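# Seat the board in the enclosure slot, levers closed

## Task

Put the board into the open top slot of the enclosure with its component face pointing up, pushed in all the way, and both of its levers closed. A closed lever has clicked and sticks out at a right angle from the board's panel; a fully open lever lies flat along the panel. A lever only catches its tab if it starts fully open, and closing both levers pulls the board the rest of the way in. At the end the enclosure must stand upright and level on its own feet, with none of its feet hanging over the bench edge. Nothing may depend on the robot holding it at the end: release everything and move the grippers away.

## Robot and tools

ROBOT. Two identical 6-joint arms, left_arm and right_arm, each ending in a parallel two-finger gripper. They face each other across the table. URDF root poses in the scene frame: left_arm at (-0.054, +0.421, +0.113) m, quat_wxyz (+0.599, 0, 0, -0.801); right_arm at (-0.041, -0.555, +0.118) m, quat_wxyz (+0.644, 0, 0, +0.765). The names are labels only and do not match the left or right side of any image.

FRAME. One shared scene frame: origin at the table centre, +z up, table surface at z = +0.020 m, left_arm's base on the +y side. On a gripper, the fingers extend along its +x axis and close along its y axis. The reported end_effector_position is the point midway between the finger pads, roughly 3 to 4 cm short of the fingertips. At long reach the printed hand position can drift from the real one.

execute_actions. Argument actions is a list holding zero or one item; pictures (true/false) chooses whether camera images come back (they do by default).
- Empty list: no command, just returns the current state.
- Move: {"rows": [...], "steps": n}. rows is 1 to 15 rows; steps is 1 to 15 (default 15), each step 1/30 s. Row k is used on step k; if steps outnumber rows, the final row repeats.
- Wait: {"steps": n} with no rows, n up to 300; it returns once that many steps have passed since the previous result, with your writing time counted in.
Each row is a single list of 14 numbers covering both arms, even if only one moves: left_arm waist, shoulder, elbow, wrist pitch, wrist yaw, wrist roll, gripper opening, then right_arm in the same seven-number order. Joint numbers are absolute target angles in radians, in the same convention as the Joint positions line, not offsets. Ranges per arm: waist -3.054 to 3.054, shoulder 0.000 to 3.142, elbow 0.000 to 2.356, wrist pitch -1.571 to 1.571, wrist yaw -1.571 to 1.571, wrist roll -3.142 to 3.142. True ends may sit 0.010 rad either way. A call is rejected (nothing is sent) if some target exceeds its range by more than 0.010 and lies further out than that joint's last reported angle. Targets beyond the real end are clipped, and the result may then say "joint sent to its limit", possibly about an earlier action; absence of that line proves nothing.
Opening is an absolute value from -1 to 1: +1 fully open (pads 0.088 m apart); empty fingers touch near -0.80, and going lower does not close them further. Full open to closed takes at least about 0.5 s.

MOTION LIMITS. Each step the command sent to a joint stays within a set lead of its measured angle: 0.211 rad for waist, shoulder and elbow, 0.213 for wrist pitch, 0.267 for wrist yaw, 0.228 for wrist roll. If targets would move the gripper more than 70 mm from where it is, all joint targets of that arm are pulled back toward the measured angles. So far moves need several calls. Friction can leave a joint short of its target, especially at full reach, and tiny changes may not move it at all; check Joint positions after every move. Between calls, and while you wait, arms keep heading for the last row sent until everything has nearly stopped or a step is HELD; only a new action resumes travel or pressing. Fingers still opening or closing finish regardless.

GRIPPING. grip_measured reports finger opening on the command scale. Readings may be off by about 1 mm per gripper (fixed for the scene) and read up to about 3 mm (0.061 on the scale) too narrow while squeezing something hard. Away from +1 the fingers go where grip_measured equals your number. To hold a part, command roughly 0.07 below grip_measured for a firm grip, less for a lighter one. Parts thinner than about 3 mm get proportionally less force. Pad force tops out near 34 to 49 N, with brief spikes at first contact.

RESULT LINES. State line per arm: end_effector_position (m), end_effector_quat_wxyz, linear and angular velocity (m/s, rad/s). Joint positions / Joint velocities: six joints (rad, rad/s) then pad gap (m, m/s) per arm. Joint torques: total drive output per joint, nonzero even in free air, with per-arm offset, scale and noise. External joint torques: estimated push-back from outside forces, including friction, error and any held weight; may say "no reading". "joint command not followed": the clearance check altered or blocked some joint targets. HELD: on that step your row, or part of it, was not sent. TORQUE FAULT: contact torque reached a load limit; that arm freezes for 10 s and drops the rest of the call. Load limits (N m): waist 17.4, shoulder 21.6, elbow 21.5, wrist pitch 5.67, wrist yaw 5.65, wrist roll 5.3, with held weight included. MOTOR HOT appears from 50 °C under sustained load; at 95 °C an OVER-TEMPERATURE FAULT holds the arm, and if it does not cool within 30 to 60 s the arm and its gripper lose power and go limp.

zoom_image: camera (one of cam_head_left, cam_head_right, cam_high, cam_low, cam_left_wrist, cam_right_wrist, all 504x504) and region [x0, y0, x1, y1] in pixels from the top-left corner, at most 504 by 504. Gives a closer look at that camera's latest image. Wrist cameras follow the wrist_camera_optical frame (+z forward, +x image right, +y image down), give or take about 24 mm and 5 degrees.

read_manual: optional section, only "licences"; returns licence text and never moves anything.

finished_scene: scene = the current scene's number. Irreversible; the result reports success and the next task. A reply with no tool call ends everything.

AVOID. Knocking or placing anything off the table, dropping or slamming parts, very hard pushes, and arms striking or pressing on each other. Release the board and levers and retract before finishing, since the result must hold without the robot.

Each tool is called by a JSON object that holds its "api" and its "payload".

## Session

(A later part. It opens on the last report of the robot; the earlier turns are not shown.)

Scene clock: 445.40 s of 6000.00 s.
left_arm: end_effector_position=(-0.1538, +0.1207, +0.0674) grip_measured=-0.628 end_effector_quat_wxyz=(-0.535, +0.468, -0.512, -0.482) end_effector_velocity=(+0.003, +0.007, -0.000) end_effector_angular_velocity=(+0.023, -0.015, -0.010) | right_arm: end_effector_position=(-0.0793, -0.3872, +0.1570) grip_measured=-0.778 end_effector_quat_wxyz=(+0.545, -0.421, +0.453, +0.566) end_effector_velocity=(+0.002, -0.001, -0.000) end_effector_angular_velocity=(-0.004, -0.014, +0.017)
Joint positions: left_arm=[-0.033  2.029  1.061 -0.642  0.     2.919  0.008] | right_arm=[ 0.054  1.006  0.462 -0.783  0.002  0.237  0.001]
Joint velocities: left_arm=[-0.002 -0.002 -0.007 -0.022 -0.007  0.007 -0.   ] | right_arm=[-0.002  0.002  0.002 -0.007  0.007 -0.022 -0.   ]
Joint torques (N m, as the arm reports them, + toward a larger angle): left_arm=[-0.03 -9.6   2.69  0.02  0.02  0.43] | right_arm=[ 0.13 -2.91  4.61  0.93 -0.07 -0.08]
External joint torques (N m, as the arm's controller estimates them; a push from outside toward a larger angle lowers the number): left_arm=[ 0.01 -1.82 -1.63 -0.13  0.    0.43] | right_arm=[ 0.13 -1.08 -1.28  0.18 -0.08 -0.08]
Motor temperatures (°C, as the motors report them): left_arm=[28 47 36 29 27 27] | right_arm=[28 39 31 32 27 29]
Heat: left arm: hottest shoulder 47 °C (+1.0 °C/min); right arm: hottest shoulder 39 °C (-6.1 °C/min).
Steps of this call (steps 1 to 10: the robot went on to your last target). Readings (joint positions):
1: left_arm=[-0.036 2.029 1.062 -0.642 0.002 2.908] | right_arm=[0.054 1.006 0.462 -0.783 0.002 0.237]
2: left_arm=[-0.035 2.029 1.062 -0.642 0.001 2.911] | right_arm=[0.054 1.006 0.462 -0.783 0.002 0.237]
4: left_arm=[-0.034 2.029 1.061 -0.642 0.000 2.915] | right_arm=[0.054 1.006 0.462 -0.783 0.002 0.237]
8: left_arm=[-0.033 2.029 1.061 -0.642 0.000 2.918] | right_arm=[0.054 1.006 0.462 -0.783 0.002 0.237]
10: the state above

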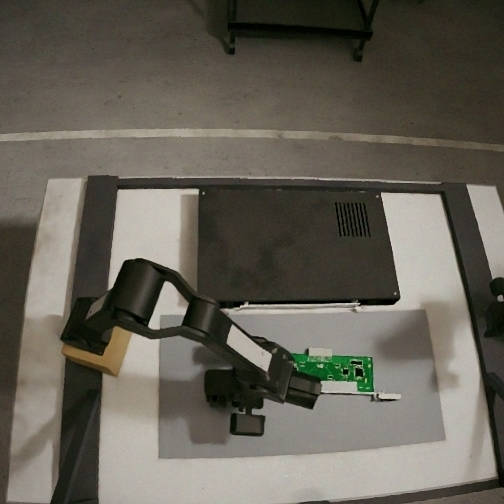

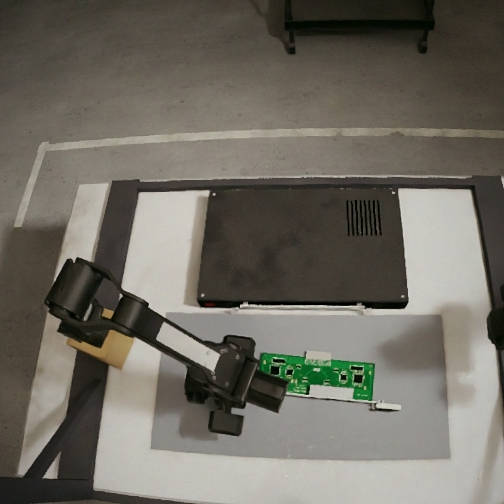

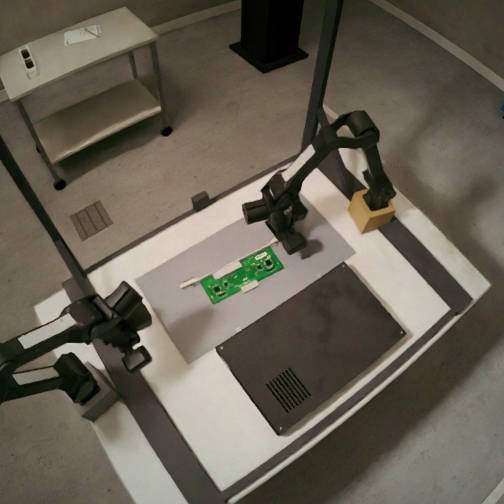

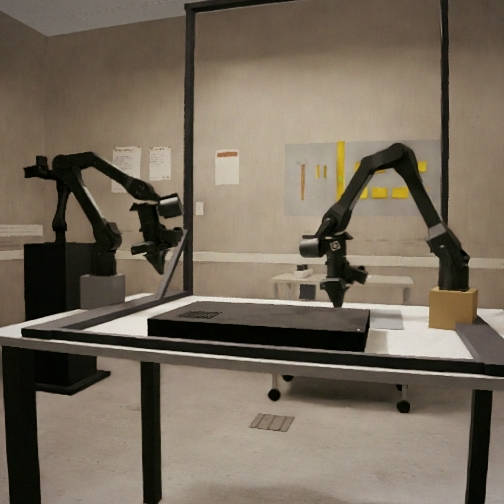

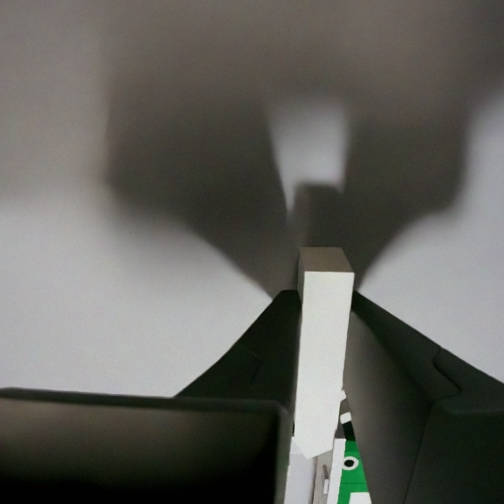

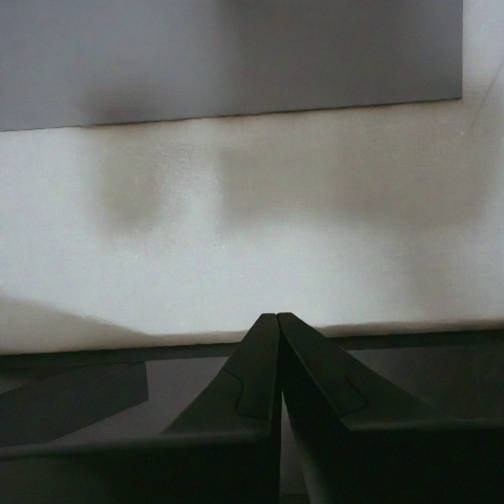

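{"api": "execute_actions", "payload": {"actions": [{"rows":[[-0.033,2.02,1.052,-0.64,0,2.915,-0.5,0.057,1.0,0.45,-0.78,0,0.234,-0.8],[-0.033,2.02,1.052,-0.64,0,2.915,-0.4,0.057,1.0,0.45,-0.78,0,0.234,-0.8],[-0.033,2.02,1.052,-0.64,0,2.915,-0.4,0.057,1.0,0.45,-0.78,0,0.234,-0.8],[-0.033,2.02,1.052,-0.64,0,2.915,-0.4,0.057,1.0,0.45,-0.78,0,0.234,-0.8],[-0.033,2.02,1.052,-0.64,0,2.915,-0.4,0.057,1.0,0.45,-0.78,0,0.234,-0.8],[-0.033,1.99,1.07,-0.68,0,2.915,-0.4,0.057,1.0,0.45,-0.78,0,0.234,-0.8],[-0.033,1.96,1.09,-0.72,0,2.915,-0.4,0.057,1.0,0.45,-0.78,0,0.234,-0.8],[-0.033,1.93,1.11,-0.76,0,2.915,-0.4,0.057,1.0,0.45,-0.78,0,0.234,-0.8],[-0.033,1.90,1.13,-0.81,0,2.915,-0.4,0.057,1.0,0.45,-0.78,0,0.234,-0.8]]}], "pictures": false}}

{"api": "execute_actions", "payload": {"actions": [{"rows":[[0.02,2.05,1.4,-0.93,0,-0.095,0.0,0.057,1.0,0.45,-0.78,0,0.234,-0.8]]}], "pictures": false}}

{"api": "execute_actions", "payload": {"actions": [{"rows":[[0.06,2.25,1.72,-1.04,0,-0.095,0.0,0.057,1.0,0.45,-0.78,0,0.234,-0.8]]}], "pictures": false}}

{"api": "execute_actions", "payload": {"actions": [{"rows":[[0.091,2.45,2.01,-1.123,0,-0.095,0.0,0.057,1.0,0.45,-0.78,0,0.234,-0.8]]}], "pictures": false}}

{"api": "execute_actions", "payload": {"actions": [{"steps":30}]}}

Scene clock: 473.20 s of 6000.00 s.
left_arm: end_effector_position=(-0.1555, +0.1150, +0.1190) grip_measured=-0.404 end_effector_quat_wxyz=(-0.524, +0.475, -0.523, -0.476) end_effector_velocity=(+0.001, +0.008, +0.033) end_effector_angular_velocity=(+0.019, +0.002, -0.010) | right_arm: end_effector_position=(-0.0793, -0.3872, +0.1570) grip_measured=-0.778 end_effector_quat_wxyz=(+0.545, -0.421, +0.453, +0.566) end_effector_velocity=(-0.001, +0.003, +0.002) end_effector_angular_velocity=(+0.016, +0.006, +0.021)
Joint positions: left_arm=[-0.033  1.903  1.127 -0.796  0.     2.919  0.019] | right_arm=[ 0.054  1.006  0.462 -0.783  0.002  0.237  0.001]
Joint velocities: left_arm=[-0.002 -0.081  0.042 -0.139  0.007  0.007  0.001] | right_arm=[-0.002 -0.007  0.002  0.007 -0.007 -0.022 -0.   ]
Joint torques (N m, as the arm reports them, + toward a larger angle): left_arm=[-0.02 -7.88  4.15 -0.44  0.02 -0.15] | right_arm=[ 0.14 -2.89  4.63  0.93 -0.07 -0.09]
External joint torques (N m, as the arm's controller estimates them; a push from outside toward a larger angle lowers the number): left_arm=[-0.01 -1.39 -0.02 -0.52  0.   -0.15] | right_arm=[ 0.15 -1.03 -1.3   0.17 -0.09 -0.09]
Motor temperatures (°C, as the motors report them): left_arm=[28 51 35 29 27 27] | right_arm=[28 38 31 32 27 29]
Heat: left arm: hottest shoulder 51 °C (+4.0 °C/min); right arm: hottest shoulder 38 °C (-3.0 °C/min). Fold the left arm in close to its base before you think long.
MOTOR HOT: a motor of the left arm reached 50 °C. Now the hottest motor of the left arm, joint 2 (shoulder), reports 51 °C. The temperature limit of the motors' drives, at which the controller stops that arm, is 95 °C. To cool a motor, set the load down, stop pushing, or move to a pose that needs little force.
Steps of this call (steps 1 to 30: the robot went on to your last target; steps 31 to 90: nothing new was sent; then 24.30 s passed at rest; steps 91 to 105: all 15 steps of this action). Readings (joint positions):
91: left_arm=[-0.033 2.029 1.061 -0.642 0.000 2.919] | right_arm=[0.054 1.006 0.462 -0.783 0.002 0.237]
92: left_arm=[-0.033 2.029 1.061 -0.642 0.000 2.919] | right_arm=[0.054 1.006 0.462 -0.783 0.002 0.237]
94: left_arm=[-0.033 2.029 1.061 -0.641 0.000 2.919] | right_arm=[0.054 1.006 0.462 -0.783 0.002 0.237]
98: left_arm=[-0.033 2.003 1.068 -0.696 0.000 2.919] | right_arm=[0.054 1.006 0.462 -0.783 0.002 0.237]
105: the state above

Scene clock: 473.70 s of 6000.00 s.
left_arm: end_effector_position=(-0.1522, +0.0651, +0.1351) grip_measured=-0.005 end_effector_quat_wxyz=(-0.230, +0.668, -0.229, -0.669) end_effector_velocity=(+0.001, +0.004, -0.010) end_effector_angular_velocity=(+0.036, -0.020, +1.924) | right_arm: end_effector_position=(-0.0793, -0.3872, +0.1570) grip_measured=-0.778 end_effector_quat_wxyz=(+0.545, -0.421, +0.453, +0.566) end_effector_velocity=(-0.001, +0.001, +0.000) end_effector_angular_velocity=(+0.006, +0.007, +0.006)
Joint positions: left_arm=[ 0.019  2.034  1.389 -0.927  0.002  1.963  0.039] | right_arm=[ 0.054  1.006  0.462 -0.783  0.002  0.237  0.001]
Joint velocities: left_arm=[-0.002  0.027 -0.002 -0.007 -0.007 -1.927  0.001] | right_arm=[-0.002 -0.002 -0.002  0.007 -0.007 -0.007 -0.   ]
Joint torques (N m, as the arm reports them, + toward a larger angle): left_arm=[ 0.06 -8.15  5.72 -0.21  0.02 -0.19] | right_arm=[ 0.12 -2.9   4.63  0.93 -0.07 -0.08]
External joint torques (N m, as the arm's controller estimates them; a push from outside toward a larger angle lowers the number): left_arm=[ 0.09  0.86  0.19 -0.5  -0.04 -0.18] | right_arm=[ 0.12 -1.04 -1.3   0.17 -0.08 -0.08]
Motor temperatures (°C, as the motors report them): left_arm=[28 51 35 29 27 27] | right_arm=[28 38 31 32 27 29]
Heat: left arm: hottest shoulder 51 °C (+4.0 °C/min); right arm: hottest shoulder 38 °C (-3.0 °C/min). Fold the left arm in close to its base before you think long.
MOTOR HOT: still on. Now the hottest motor of the left arm, joint 2 (shoulder), reports 51 °C; a drive's own limit is 95 °C.
Steps of this call (steps 1 to 15: all 15 steps of this action). Readings (joint positions):
1: left_arm=[-0.028 1.926 1.167 -0.851 0.002 2.861] | right_arm=[0.054 1.006 0.462 -0.783 0.002 0.237]
2: left_arm=[-0.019 1.956 1.218 -0.878 0.002 2.797] | right_arm=[0.054 1.006 0.462 -0.783 0.002 0.237]
4: left_arm=[0.002 2.010 1.310 -0.885 0.002 2.669] | right_arm=[0.054 1.006 0.462 -0.783 0.002 0.237]
8: left_arm=[0.019 2.024 1.378 -0.919 0.002 2.413] | right_arm=[0.054 1.006 0.462 -0.783 0.002 0.237]
15: the state above

Scene clock: 474.20 s of 6000.00 s.
left_arm: end_effector_position=(-0.1502, +0.0052, +0.1375) grip_measured=-0.003 end_effector_quat_wxyz=(+0.123, +0.695, +0.115, -0.699) end_effector_velocity=(-0.002, +0.003, -0.011) end_effector_angular_velocity=(+0.032, +0.027, +1.924) | right_arm: end_effector_position=(-0.0793, -0.3872, +0.1570) grip_measured=-0.778 end_effector_quat_wxyz=(+0.545, -0.421, +0.453, +0.566) end_effector_velocity=(+0.000, -0.004, -0.000) end_effector_angular_velocity=(-0.018, +0.001, +0.006)
Joint positions: left_arm=[ 0.06   2.23   1.71  -1.038  0.002  1.007  0.039] | right_arm=[ 0.054  1.006  0.462 -0.783  0.002  0.237  0.001]
Joint velocities: left_arm=[-0.002  0.022 -0.007  0.007  0.007 -1.927 -0.   ] | right_arm=[-0.002 -0.002  0.002 -0.022 -0.007 -0.007 -0.   ]
Joint torques (N m, as the arm reports them, + toward a larger angle): left_arm=[-0.03 -9.37  5.86 -0.09  0.   -0.2 ] | right_arm=[ 0.14 -2.92  4.63  0.94 -0.08 -0.09]
External joint torques (N m, as the arm's controller estimates them; a push from outside toward a larger angle lowers the number): left_arm=[ 0.04  1.14  0.08 -0.47 -0.06 -0.2 ] | right_arm=[ 0.15 -1.07 -1.27  0.18 -0.09 -0.09]
Motor temperatures (°C, as the motors report them): left_arm=[28 51 35 29 27 27] | right_arm=[28 38 31 32 27 29]
Heat: left arm: hottest shoulder 51 °C (+4.0 °C/min); right arm: hottest shoulder 38 °C (-3.0 °C/min). Fold the left arm in close to its base before you think long.
MOTOR HOT: still on. Now the hottest motor of the left arm, joint 2 (shoulder), reports 51 °C; a drive's own limit is 95 °C.
Steps of this call (steps 1 to 15: all 15 steps of this action). Readings (joint positions):
1: left_arm=[0.022 2.070 1.430 -0.978 0.002 1.900] | right_arm=[0.054 1.006 0.462 -0.783 0.002 0.237]
2: left_arm=[0.028 2.110 1.489 -0.996 0.002 1.837] | right_arm=[0.054 1.006 0.462 -0.783 0.002 0.237]
4: left_arm=[0.043 2.187 1.600 -0.999 0.002 1.709] | right_arm=[0.054 1.006 0.462 -0.783 0.002 0.237]
8: left_arm=[0.060 2.228 1.683 -1.031 0.002 1.455] | right_arm=[0.054 1.006 0.462 -0.783 0.002 0.237]
15: the state above

Scene clock: 474.70 s of 6000.00 s.
left_arm: end_effector_position=(-0.1460, -0.0421, +0.1228) grip_measured=-0.002 end_effector_quat_wxyz=(+0.439, +0.552, +0.430, -0.564) end_effector_velocity=(-0.000, +0.010, -0.001) end_effector_angular_velocity=(+0.052, +0.034, +1.675) | right_arm: end_effector_position=(-0.0793, -0.3872, +0.1570) grip_measured=-0.778 end_effector_quat_wxyz=(+0.545, -0.421, +0.453, +0.566) end_effector_velocity=(+0.001, -0.005, -0.002) end_effector_angular_velocity=(-0.022, -0.003, +0.021)
Joint positions: left_arm=[ 0.092  2.431  2.001 -1.12   0.002  0.053  0.039] | right_arm=[ 0.054  1.006  0.462 -0.783  0.002  0.237  0.001]
Joint velocities: left_arm=[-0.002 -0.002 -0.007 -0.037  0.007 -1.678 -0.   ] | right_arm=[-0.002 -0.002 -0.002 -0.022 -0.007 -0.022  0.   ]
Joint torques (N m, as the arm reports them, + toward a larger angle): left_arm=[ -0.1  -10.56   5.92  -0.16  -0.06  -0.2 ] | right_arm=[ 0.14 -2.91  4.63  0.93 -0.07 -0.08]
External joint torques (N m, as the arm's controller estimates them; a push from outside toward a larger angle lowers the number): left_arm=[-0.05  0.85  0.25 -0.48 -0.07 -0.18] | right_arm=[ 0.15 -1.09 -1.18  0.2  -0.08 -0.08]
Motor temperatures (°C, as the motors report them): left_arm=[28 51 36 29 27 27] | right_arm=[28 38 31 32 27 29]
Heat: left arm: hottest shoulder 51 °C (+4.0 °C/min); right arm: hottest shoulder 38 °C (-3.0 °C/min). Fold the left arm in close to its base before you think long.
MOTOR HOT: still on. Now the hottest motor of the left arm, joint 2 (shoulder), reports 51 °C; a drive's own limit is 95 °C.
Steps of this call (steps 1 to 15: all 15 steps of this action). Readings (joint positions):
1: left_arm=[0.062 2.267 1.754 -1.083 0.002 0.943] | right_arm=[0.054 1.006 0.462 -0.783 0.002 0.237]
2: left_arm=[0.066 2.306 1.816 -1.090 0.002 0.879] | right_arm=[0.054 1.006 0.462 -0.783 0.002 0.237]
4: left_arm=[0.076 2.379 1.917 -1.087 0.002 0.749] | right_arm=[0.054 1.006 0.462 -0.783 0.002 0.237]
8: left_arm=[0.091 2.428 1.975 -1.116 0.002 0.494] | right_arm=[0.054 1.006 0.462 -0.783 0.002 0.237]
15: the state above

Scene clock: 475.70 s of 6000.00 s.
left_arm: end_effector_position=(-0.1459, -0.0417, +0.1226) grip_measured=-0.002 end_effector_quat_wxyz=(+0.477, +0.520, +0.469, -0.531) end_effector_velocity=(+0.003, +0.002, +0.003) end_effector_angular_velocity=(+0.008, -0.024, +0.005) | right_arm: end_effector_position=(-0.0793, -0.3872, +0.1570) grip_measured=-0.778 end_effector_quat_wxyz=(+0.545, -0.421, +0.453, +0.566) end_effector_velocity=(-0.005, -0.002, -0.002) end_effector_angular_velocity=(-0.010, +0.032, +0.014)
Joint positions: left_arm=[ 0.092  2.431  2.001 -1.121  0.002 -0.09   0.039] | right_arm=[ 0.054  1.006  0.462 -0.783  0.002  0.237  0.001]
Joint velocities: left_arm=[-0.002 -0.002  0.007 -0.022 -0.022 -0.007  0.   ] | right_arm=[-0.002  0.002 -0.007  0.007 -0.037 -0.007 -0.   ]
Joint torques (N m, as the arm reports them, + toward a larger angle): left_arm=[ -0.09 -10.67   5.95  -0.08  -0.07  -0.19] | right_arm=[ 0.15 -2.91  4.62  0.93 -0.08 -0.08]
External joint torques (N m, as the arm's controller estimates them; a push from outside toward a larger angle lowers the number): left_arm=[-0.1   1.14  0.08 -0.44 -0.05 -0.19] | right_arm=[ 0.13 -1.1  -1.25  0.17 -0.08 -0.08]
Motor temperatures (°C, as the motors report them): left_arm=[28 51 36 29 27 27] | right_arm=[28 38 31 32 27 29]
Heat: left arm: hottest shoulder 51 °C (+4.0 °C/min); right arm: hottest shoulder 38 °C (-3.0 °C/min). Fold the left arm in close to its base before you think long.
MOTOR HOT: still on. Now the hottest motor of the left arm, joint 2 (shoulder), reports 51 °C; a drive's own limit is 95 °C.
Steps of this call (steps 1 to 30: the robot went on to your last target). Readings (joint positions):
1: left_arm=[0.092 2.431 2.001 -1.121 0.002 0.010] | right_arm=[0.054 1.006 0.462 -0.783 0.002 0.237]
2: left_arm=[0.092 2.431 2.001 -1.121 0.002 -0.020] | right_arm=[0.054 1.006 0.462 -0.783 0.002 0.237]
4: left_arm=[0.092 2.431 2.001 -1.121 0.002 -0.055] | right_arm=[0.054 1.006 0.462 -0.783 0.002 0.237]
8: left_arm=[0.092 2.431 2.001 -1.121 0.002 -0.081] | right_arm=[0.054 1.006 0.462 -0.783 0.002 0.237]
30: the state above
All arms were judged still, so your last target was given up. Only a new action makes them travel on or press farther. Fingers that are still opening or closing keep moving.

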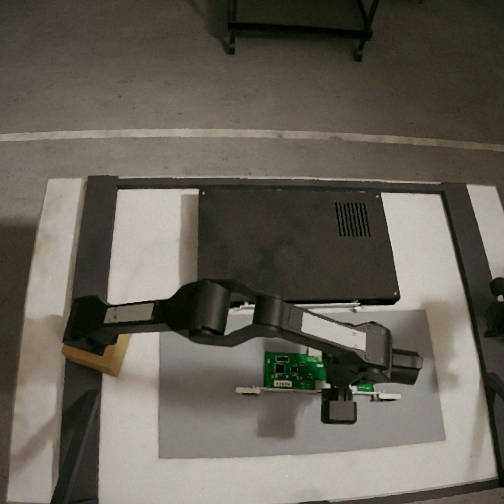

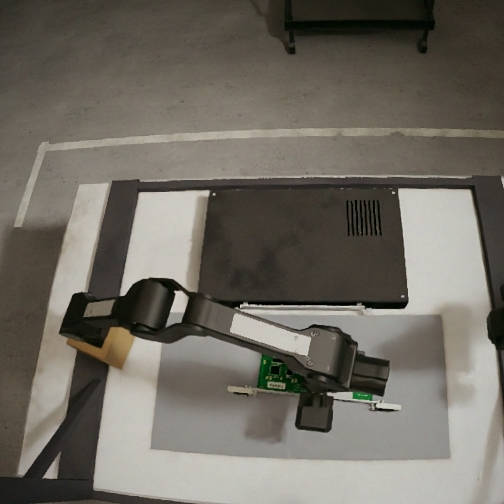

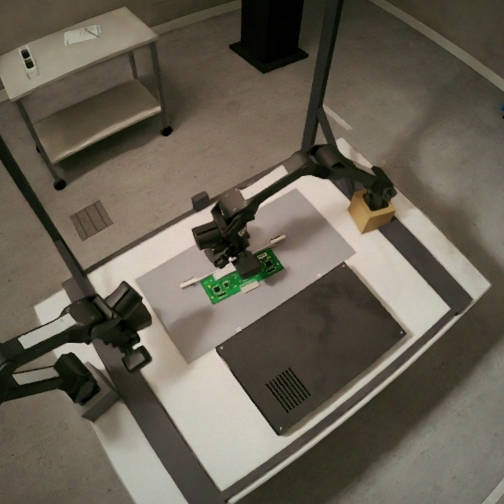

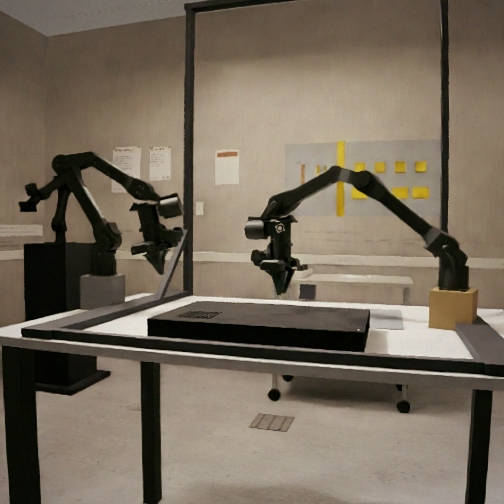

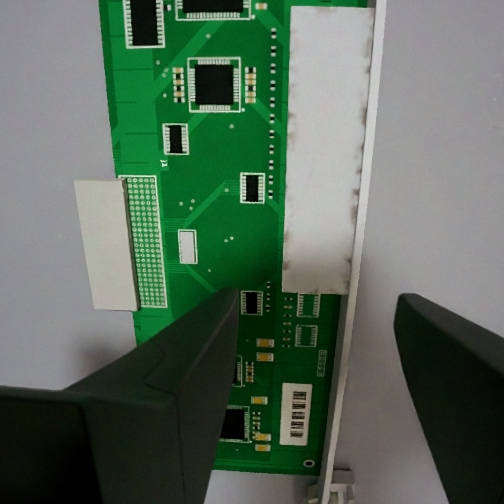

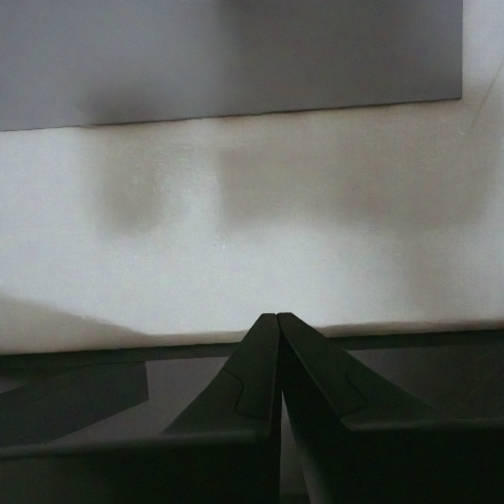

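{"api": "execute_actions", "payload": {"actions": [{"rows":[[0.088,2.46,1.99,-1.10,0,-0.11,0.0,0.057,1.0,0.45,-0.78,0,0.234,-0.8],[0.086,2.47,1.975,-1.08,0,-0.11,0.0,0.057,1.0,0.45,-0.78,0,0.234,-0.8],[0.084,2.48,1.96,-1.06,0,-0.11,0.0,0.057,1.0,0.45,-0.78,0,0.234,-0.8],[0.084,2.49,1.945,-1.04,0,-0.11,0.0,0.057,1.0,0.45,-0.78,0,0.234,-0.8],[0.084,2.50,1.935,-1.025,0,-0.11,0.0,0.057,1.0,0.45,-0.78,0,0.234,-0.8],[0.084,2.51,1.925,-1.015,0,-0.11,0.0,0.057,1.0,0.45,-0.78,0,0.234,-0.8]]}]}}

Scene clock: 486.13 s of 6000.00 s.
left_arm: end_effector_position=(-0.1475, -0.0379, +0.0763) grip_measured=-0.002 end_effector_quat_wxyz=(+0.474, +0.526, +0.477, -0.521) end_effector_velocity=(-0.001, -0.007, -0.002) end_effector_angular_velocity=(-0.033, -0.001, +0.019) | right_arm: end_effector_position=(-0.0793, -0.3872, +0.1570) grip_measured=-0.778 end_effector_quat_wxyz=(+0.545, -0.421, +0.453, +0.566) end_effector_velocity=(+0.002, -0.003, -0.002) end_effector_angular_velocity=(-0.010, -0.011, +0.003)
Joint positions: left_arm=[ 0.086  2.499  1.935 -1.016  0.    -0.105  0.039] | right_arm=[ 0.054  1.006  0.462 -0.783  0.002  0.237  0.001]
Joint velocities: left_arm=[-0.002  0.002 -0.002  0.037 -0.007 -0.022  0.   ] | right_arm=[-0.002 -0.002 -0.007 -0.007  0.007 -0.007 -0.   ]
Joint torques (N m, as the arm reports them, + toward a larger angle): left_arm=[ -0.24 -11.6    3.78  -0.06  -0.03  -0.2 ] | right_arm=[ 0.12 -2.91  4.63  0.93 -0.07 -0.08]
External joint torques (N m, as the arm's controller estimates them; a push from outside toward a larger angle lowers the number): left_arm=[-0.15  0.13 -1.69 -0.32 -0.02 -0.2 ] | right_arm=[ 0.12 -1.09 -1.2   0.19 -0.08 -0.08]
Motor temperatures (°C, as the motors report them): left_arm=[28 53 38 29 27 27] | right_arm=[28 38 31 32 27 29]
Heat: left arm: hottest shoulder 53 °C (+6.1 °C/min); right arm: hottest shoulder 38 °C (-2.0 °C/min). Fold the left arm in close to its base before you think long.
MOTOR HOT: still on. Now the hottest motor of the left arm, joint 2 (shoulder), reports 53 °C; a drive's own limit is 95 °C.
Steps of this call (steps 1 to 90: nothing new was sent; then 6.93 s passed at rest; steps 91 to 105: all 15 steps of this action). Readings (joint positions):
91: left_arm=[0.092 2.432 2.001 -1.120 0.002 -0.094] | right_arm=[0.054 1.006 0.462 -0.783 0.002 0.237]
92: left_arm=[0.092 2.434 2.000 -1.111 0.002 -0.097] | right_arm=[0.054 1.006 0.462 -0.783 0.002 0.237]
94: left_arm=[0.091 2.442 1.989 -1.077 0.002 -0.101] | right_arm=[0.054 1.006 0.462 -0.783 0.002 0.237]
98: left_arm=[0.088 2.474 1.954 -1.033 0.002 -0.104] | right_arm=[0.054 1.006 0.462 -0.783 0.002 0.237]
105: the state above

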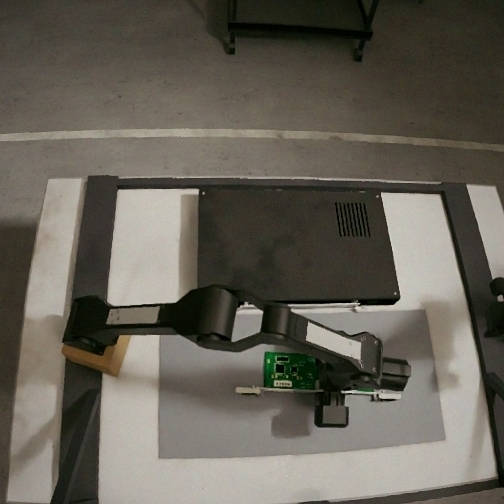

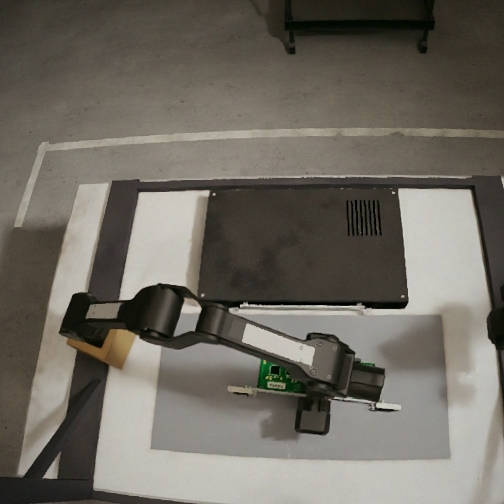

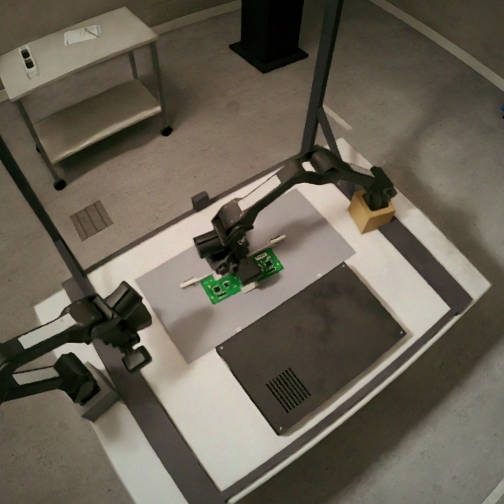

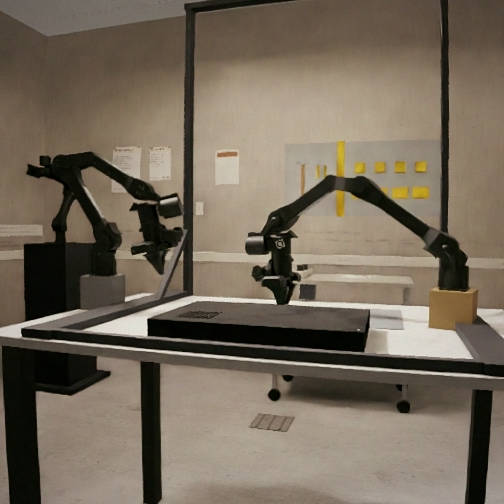

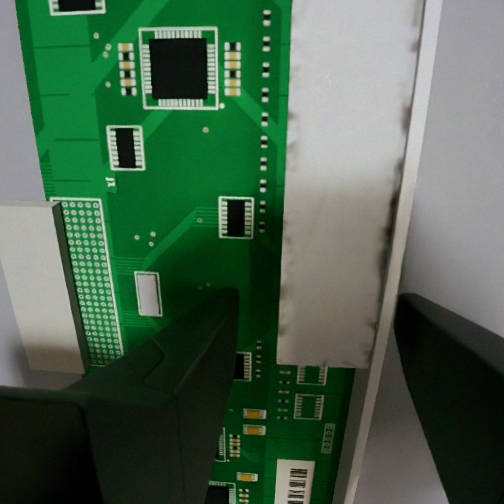

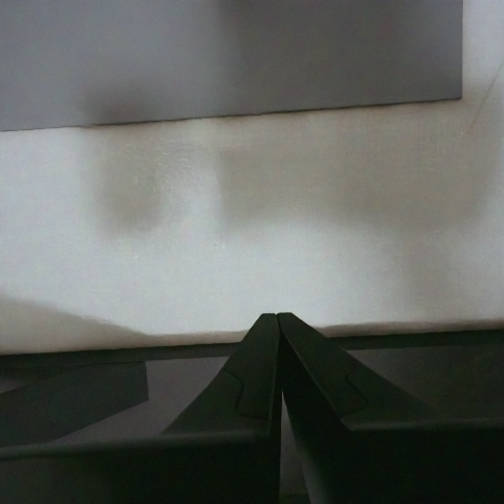

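{"api": "execute_actions", "payload": {"actions": [{"rows":[[0.078,2.51,1.925,-1.01,0,-0.11,-0.1,0.057,1.0,0.45,-0.78,0,0.234,-0.8],[0.078,2.51,1.925,-1.01,0,-0.11,-0.15,0.057,1.0,0.45,-0.78,0,0.234,-0.8],[0.078,2.51,1.925,-1.01,0,-0.11,-0.2,0.057,1.0,0.45,-0.78,0,0.234,-0.8],[0.078,2.51,1.925,-1.01,0,-0.11,-0.25,0.057,1.0,0.45,-0.78,0,0.234,-0.8],[0.078,2.51,1.925,-1.01,0,-0.11,-0.3,0.057,1.0,0.45,-0.78,0,0.234,-0.8],[0.078,2.51,1.925,-1.01,0,-0.11,-0.35,0.057,1.0,0.45,-0.78,0,0.234,-0.8],[0.078,2.51,1.925,-1.01,0,-0.11,-0.4,0.057,1.0,0.45,-0.78,0,0.234,-0.8],[0.078,2.51,1.925,-1.01,0,-0.11,-0.46,0.057,1.0,0.45,-0.78,0,0.234,-0.8]]}], "pictures": false}}

Scene clock: 494.80 s of 6000.00 s.
left_arm: end_effector_position=(-0.1503, -0.0380, +0.0761) grip_measured=-0.349 end_effector_quat_wxyz=(+0.473, +0.526, +0.475, -0.523) end_effector_velocity=(+0.003, +0.002, +0.001) end_effector_angular_velocity=(+0.003, -0.023, -0.010) | right_arm: end_effector_position=(-0.0793, -0.3872, +0.1570) grip_measured=-0.778 end_effector_quat_wxyz=(+0.545, -0.421, +0.453, +0.566) end_effector_velocity=(-0.002, -0.004, -0.000) end_effector_angular_velocity=(-0.023, +0.022, -0.018)
Joint positions: left_arm=[ 0.081  2.499  1.935 -1.012  0.    -0.105  0.022] | right_arm=[ 0.054  1.006  0.462 -0.783  0.002  0.237  0.001]
Joint velocities: left_arm=[-0.002 -0.002 -0.002 -0.007 -0.022  0.007 -0.   ] | right_arm=[-0.002 -0.002  0.002 -0.022 -0.022  0.022 -0.   ]
Joint torques (N m, as the arm reports them, + toward a larger angle): left_arm=[ -0.28 -11.54   3.75   0.16  -0.02  -0.18] | right_arm=[ 0.14 -2.9   4.61  0.94 -0.07 -0.08]
External joint torques (N m, as the arm's controller estimates them; a push from outside toward a larger angle lowers the number): left_arm=[-0.32  0.33 -1.89 -0.18  0.   -0.18] | right_arm=[ 0.14 -1.06 -1.24  0.21 -0.08 -0.08]
Motor temperatures (°C, as the motors report them): left_arm=[28 55 37 29 27 27] | right_arm=[28 38 31 32 27 29]
Heat: left arm: hottest shoulder 55 °C (+8.0 °C/min); right arm: hottest shoulder 38 °C (-1.0 °C/min). Fold the left arm in close to its base before you think long.
MOTOR HOT: still on. Now the hottest motor of the left arm, joint 2 (shoulder), reports 55 °C; a drive's own limit is 95 °C.
Steps of this call (steps 1 to 15: the robot went on to your last target; steps 16 to 90: nothing new was sent; then 5.17 s passed at rest; steps 91 to 105: all 15 steps of this action). Readings (joint positions):
91: left_arm=[0.086 2.499 1.935 -1.015 0.000 -0.105] | right_arm=[0.054 1.006 0.462 -0.783 0.002 0.237]
92: left_arm=[0.086 2.499 1.935 -1.015 0.000 -0.105] | right_arm=[0.054 1.006 0.462 -0.783 0.002 0.237]
94: left_arm=[0.084 2.499 1.935 -1.013 0.000 -0.105] | right_arm=[0.054 1.006 0.462 -0.783 0.002 0.237]
98: left_arm=[0.081 2.499 1.935 -1.012 0.000 -0.105] | right_arm=[0.054 1.006 0.462 -0.783 0.002 0.237]
105: the state above

{"api": "execute_actions", "payload": {"actions": [{"rows":[[0.08,2.485,1.945,-1.025,0,-0.12,-0.46,0.057,1.0,0.45,-0.78,0,0.234,-0.8],[0.08,2.475,1.955,-1.04,0,-0.13,-0.46,0.057,1.0,0.45,-0.78,0,0.234,-0.8],[0.08,2.465,1.965,-1.055,0,-0.14,-0.46,0.057,1.0,0.45,-0.78,0,0.234,-0.8],[0.08,2.455,1.975,-1.07,0,-0.16,-0.46,0.057,1.0,0.45,-0.78,0,0.234,-0.8],[0.085,2.445,1.98,-1.085,0,-0.18,-0.46,0.057,1.0,0.45,-0.78,0,0.234,-0.8],[0.09,2.44,1.98,-1.09,0,-0.2,-0.46,0.057,1.0,0.45,-0.78,0,0.234,-0.8]],"steps":12}], "pictures": false}}

{"api": "execute_actions", "payload": {"actions": [{"rows":[[0.104,2.424,1.946,-1.075,0,-0.186,-0.46,0.057,1.0,0.45,-0.78,0,0.234,-0.8],[0.118,2.408,1.912,-1.06,0,-0.171,-0.46,0.057,1.0,0.45,-0.78,0,0.234,-0.8],[0.133,2.392,1.878,-1.044,0,-0.156,-0.46,0.057,1.0,0.45,-0.78,0,0.234,-0.8],[0.147,2.376,1.844,-1.029,0,-0.141,-0.46,0.057,1.0,0.45,-0.78,0,0.234,-0.8],[0.162,2.36,1.81,-1.013,0,-0.126,-0.46,0.057,1.0,0.45,-0.78,0,0.234,-0.8],[0.176,2.344,1.776,-0.998,0,-0.111,-0.46,0.057,1.0,0.45,-0.78,0,0.234,-0.8],[0.191,2.328,1.742,-0.982,0,-0.096,-0.46,0.057,1.0,0.45,-0.78,0,0.234,-0.8],[0.205,2.312,1.708,-0.967,0,-0.08,-0.46,0.057,1.0,0.45,-0.78,0,0.234,-0.8]]}]}}

Scene clock: 512.40 s of 6000.00 s.
left_arm: end_effector_position=(-0.1473, -0.0378, +0.1024) grip_measured=-0.349 end_effector_quat_wxyz=(+0.497, +0.503, +0.498, -0.502) end_effector_velocity=(+0.008, -0.017, +0.052) end_effector_angular_velocity=(-0.103, -0.002, +0.068) | right_arm: end_effector_position=(-0.0793, -0.3872, +0.1570) grip_measured=-0.778 end_effector_quat_wxyz=(+0.545, -0.421, +0.453, +0.566) end_effector_velocity=(-0.002, -0.003, -0.001) end_effector_angular_velocity=(-0.016, +0.016, +0.010)
Joint positions: left_arm=[ 0.087  2.458  1.968 -1.084  0.    -0.19   0.022] | right_arm=[ 0.054  1.006  0.462 -0.783  0.002  0.237  0.001]
Joint velocities: left_arm=[ 0.017 -0.09   0.046 -0.037 -0.022 -0.051 -0.   ] | right_arm=[-0.002  0.002 -0.002 -0.007 -0.022 -0.007 -0.   ]
Joint torques (N m, as the arm reports them, + toward a larger angle): left_arm=[  0.16 -14.07   5.89  -0.25  -0.03  -0.19] | right_arm=[ 0.12 -2.93  4.62  0.93 -0.08 -0.08]
External joint torques (N m, as the arm's controller estimates them; a push from outside toward a larger angle lowers the number): left_arm=[ 0.23 -2.96  0.48 -0.56 -0.02 -0.19] | right_arm=[ 0.12 -1.11 -1.23  0.19 -0.08 -0.08]
Motor temperatures (°C, as the motors report them): left_arm=[28 58 37 29 27 27] | right_arm=[28 38 31 32 27 29]
Heat: left arm: hottest shoulder 58 °C (+10.0 °C/min); right arm: hottest shoulder 38 °C (-1.0 °C/min). Fold the left arm in close to its base before you think long.
MOTOR HOT: still on. Now the hottest motor of the left arm, joint 2 (shoulder), reports 58 °C; a drive's own limit is 95 °C.
Steps of this call (steps 1 to 15: the robot went on to your last target; steps 16 to 90: nothing new was sent; then 14.20 s passed at rest; steps 91 to 102: all 12 steps of this action). Readings (joint positions):
91: left_arm=[0.081 2.499 1.935 -1.012 0.000 -0.107] | right_arm=[0.054 1.006 0.462 -0.783 0.002 0.237]
92: left_arm=[0.081 2.498 1.936 -1.015 0.000 -0.110] | right_arm=[0.054 1.006 0.462 -0.783 0.002 0.237]
94: left_arm=[0.081 2.496 1.945 -1.037 0.000 -0.127] | right_arm=[0.054 1.006 0.462 -0.783 0.002 0.237]
98: left_arm=[0.083 2.477 1.957 -1.077 0.000 -0.176] | right_arm=[0.054 1.006 0.462 -0.783 0.002 0.237]
102: the state above

Scene clock: 512.90 s of 6000.00 s.
left_arm: end_effector_position=(-0.0861, -0.0116, +0.0953) grip_measured=-0.349 end_effector_quat_wxyz=(+0.500, +0.502, +0.507, -0.491) end_effector_velocity=(-0.016, +0.015, +0.005) end_effector_angular_velocity=(+0.012, -0.008, -0.064) | right_arm: end_effector_position=(-0.0793, -0.3872, +0.1570) grip_measured=-0.778 end_effector_quat_wxyz=(+0.545, -0.421, +0.453, +0.566) end_effector_velocity=(-0.001, +0.001, +0.000) end_effector_angular_velocity=(+0.007, +0.003, +0.021)
Joint positions: left_arm=[ 0.213  2.339  1.722 -0.972 -0.001 -0.088  0.022] | right_arm=[ 0.054  1.006  0.462 -0.783  0.002  0.237  0.001]
Joint velocities: left_arm=[-0.042 -0.051 -0.071  0.007 -0.007  0.022  0.   ] | right_arm=[-0.002 -0.002 -0.002  0.007 -0.007 -0.022 -0.   ]
Joint torques (N m, as the arm reports them, + toward a larger angle): left_arm=[ -0.57 -14.43   3.76   0.21   0.04   0.19] | right_arm=[ 0.13 -2.91  4.62  0.93 -0.08 -0.08]
External joint torques (N m, as the arm's controller estimates them; a push from outside toward a larger angle lowers the number): left_arm=[-0.32 -3.25 -1.88 -0.13  0.04  0.19] | right_arm=[ 0.13 -1.08 -1.24  0.19 -0.08 -0.08]
Motor temperatures (°C, as the motors report them): left_arm=[28 59 37 29 27 27] | right_arm=[28 38 31 32 27 29]
Heat: left arm: hottest shoulder 59 °C (+11.1 °C/min); right arm: hottest shoulder 38 °C (-1.0 °C/min). Fold the left arm in close to its base before you think long.
MOTOR HOT: still on. Now the hottest motor of the left arm, joint 2 (shoulder), reports 59 °C; a drive's own limit is 95 °C.
Steps of this call (steps 1 to 15: all 15 steps of this action). Readings (joint positions):
1: left_arm=[0.088 2.453 1.968 -1.084 0.000 -0.190] | right_arm=[0.054 1.006 0.462 -0.783 0.002 0.237]
2: left_arm=[0.091 2.447 1.959 -1.076 0.000 -0.189] | right_arm=[0.054 1.006 0.462 -0.783 0.002 0.237]
4: left_arm=[0.104 2.426 1.920 -1.055 0.001 -0.173] | right_arm=[0.054 1.006 0.462 -0.783 0.002 0.237]
8: left_arm=[0.160 2.369 1.799 -1.003 0.001 -0.120] | right_arm=[0.054 1.006 0.462 -0.783 0.002 0.237]
15: the state above

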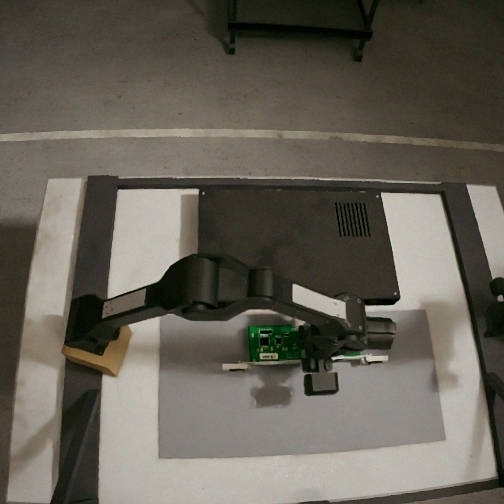

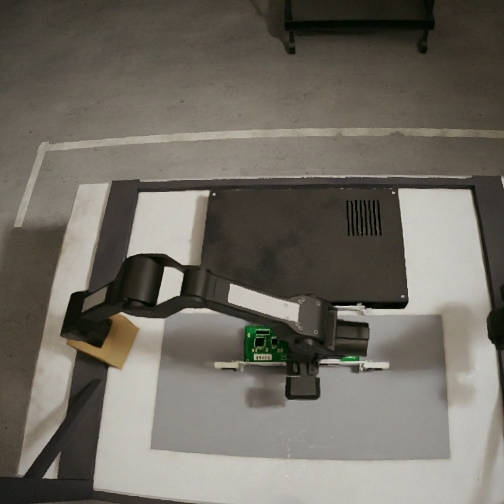

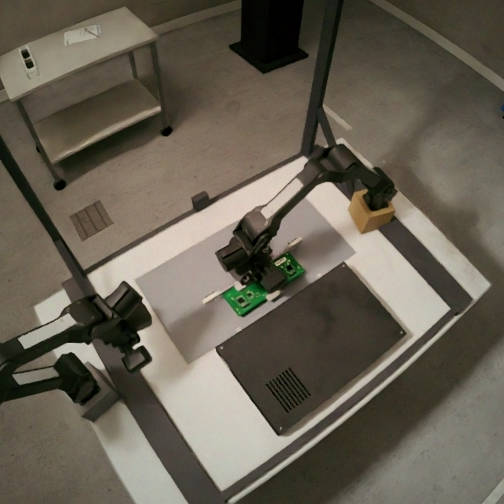

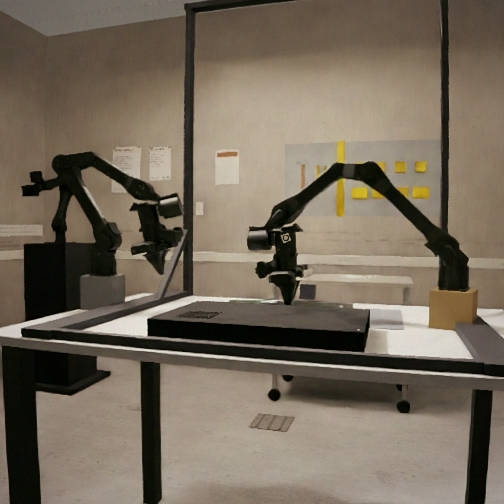

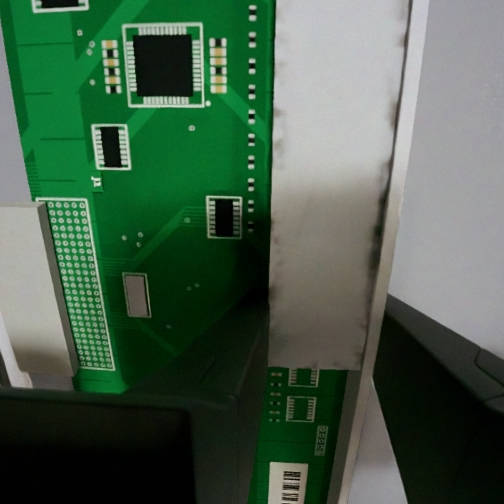

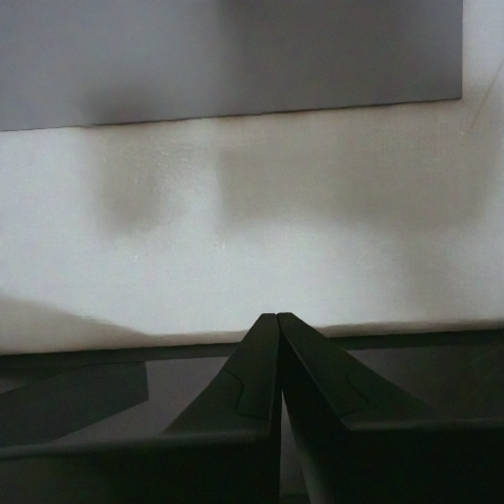

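{"api": "execute_actions", "payload": {"actions": [{"rows":[[0.21,2.30,1.708,-0.967,0,-0.07,-0.46,0.057,1.0,0.45,-0.78,0,0.234,-0.8],[0.215,2.293,1.708,-0.965,0,-0.065,-0.46,0.057,1.0,0.45,-0.78,0,0.234,-0.8],[0.22,2.293,1.708,-0.965,0,-0.06,-0.46,0.057,1.0,0.45,-0.78,0,0.234,-0.8],[0.228,2.293,1.708,-0.965,0,-0.055,-0.46,0.057,1.0,0.45,-0.78,0,0.234,-0.8]]}]}}

{"api": "zoom_image", "payload": {"camera": "cam_high", "region": [190,220,350,350]}}

Scene clock: 519.87 s of 6000.00 s.
left_arm: end_effector_position=(-0.0801, -0.0145, +0.1054) grip_measured=-0.349 end_effector_quat_wxyz=(+0.503, +0.498, +0.498, -0.502) end_effector_velocity=(-0.000, -0.003, +0.002) end_effector_angular_velocity=(-0.013, -0.007, +0.005) | right_arm: end_effector_position=(-0.0793, -0.3872, +0.1570) grip_measured=-0.778 end_effector_quat_wxyz=(+0.545, -0.421, +0.453, +0.566) end_effector_velocity=(-0.001, +0.001, +0.000) end_effector_angular_velocity=(+0.006, +0.007, +0.006)
Joint positions: left_arm=[ 0.227  2.311  1.716 -0.966 -0.001 -0.06   0.022] | right_arm=[ 0.054  1.006  0.462 -0.783  0.002  0.237  0.001]
Joint velocities: left_arm=[-0.002 -0.002  0.002  0.007 -0.007 -0.007 -0.   ] | right_arm=[-0.002 -0.002 -0.002  0.007 -0.007 -0.007 -0.   ]
Joint torques (N m, as the arm reports them, + toward a larger angle): left_arm=[  0.02 -13.79   3.85   0.16   0.03   0.21] | right_arm=[ 0.13 -2.93  4.64  0.94 -0.07 -0.08]
External joint torques (N m, as the arm's controller estimates them; a push from outside toward a larger angle lowers the number): left_arm=[ 0.02 -2.93 -1.76 -0.21  0.04  0.21] | right_arm=[ 0.12 -1.11 -1.21  0.19 -0.08 -0.08]
Motor temperatures (°C, as the motors report them): left_arm=[28 62 37 29 27 27] | right_arm=[28 37 31 32 27 29]
Heat: left arm: hottest shoulder 62 °C (+13.1 °C/min); right arm: hottest shoulder 37 °C (-2.0 °C/min). Fold the left arm in close to its base before you think long.
MOTOR HOT: still on. Now the hottest motor of the left arm, joint 2 (shoulder), reports 62 °C; a drive's own limit is 95 °C.
Steps of this call (steps 1 to 15: the robot went on to your last target; steps 16 to 90: nothing new was sent; then 3.47 s passed at rest; steps 91 to 105: all 15 steps of this action). Readings (joint positions):
91: left_arm=[0.206 2.331 1.718 -0.969 -0.001 -0.083] | right_arm=[0.054 1.006 0.462 -0.783 0.002 0.237]
92: left_arm=[0.207 2.328 1.717 -0.969 -0.001 -0.079] | right_arm=[0.054 1.006 0.462 -0.783 0.002 0.237]
94: left_arm=[0.209 2.323 1.716 -0.968 -0.001 -0.071] | right_arm=[0.054 1.006 0.462 -0.783 0.002 0.237]
98: left_arm=[0.223 2.313 1.716 -0.966 -0.001 -0.063] | right_arm=[0.054 1.006 0.462 -0.783 0.002 0.237]
105: the state above

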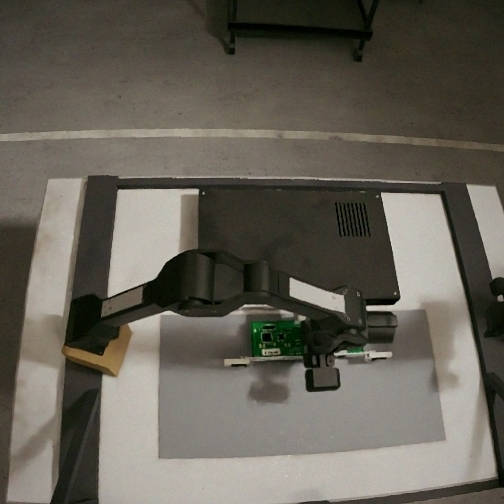

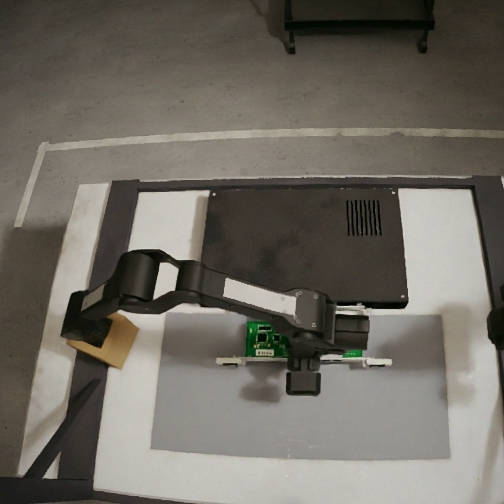

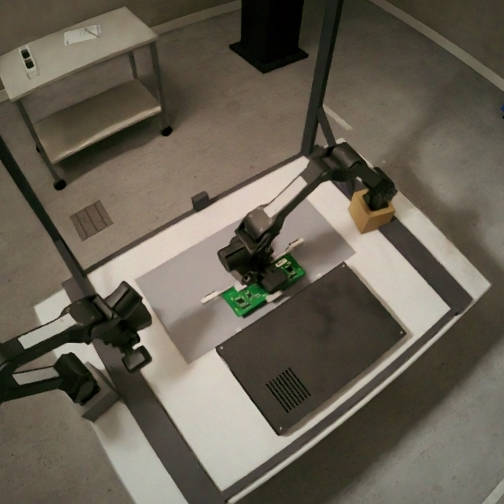

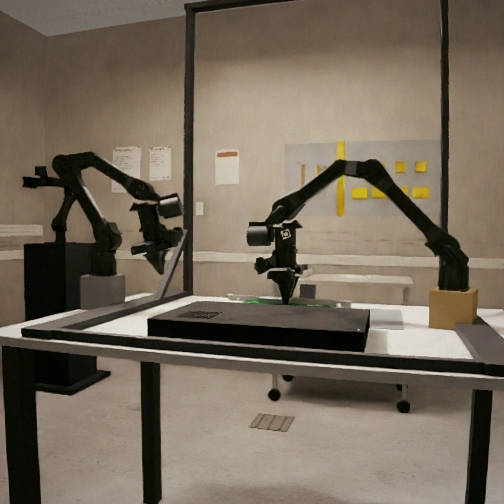

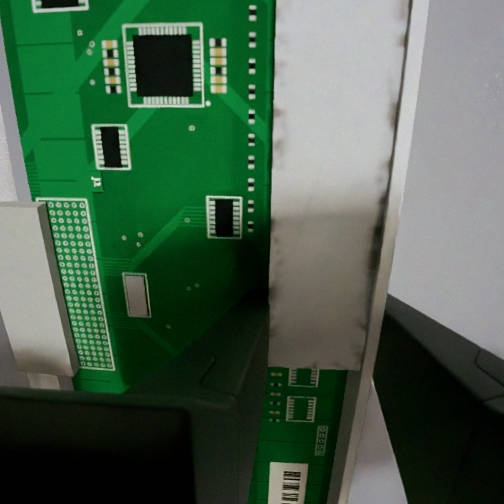

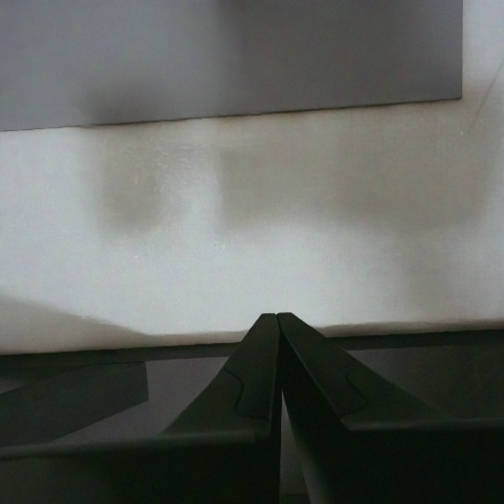

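Region (190, 220, 350, 350) of cam_high's 504x504 image, scaled by 3.150, with more detail than that image has; it fills the top 410 rows of this view, and the rest is white.

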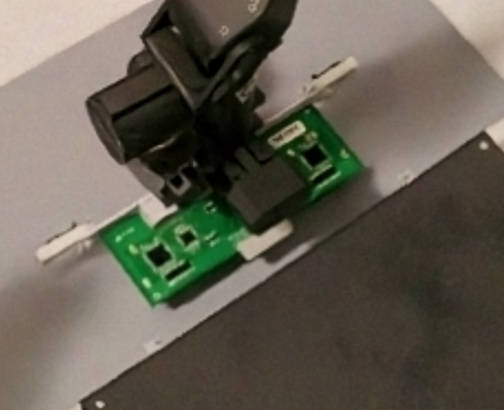

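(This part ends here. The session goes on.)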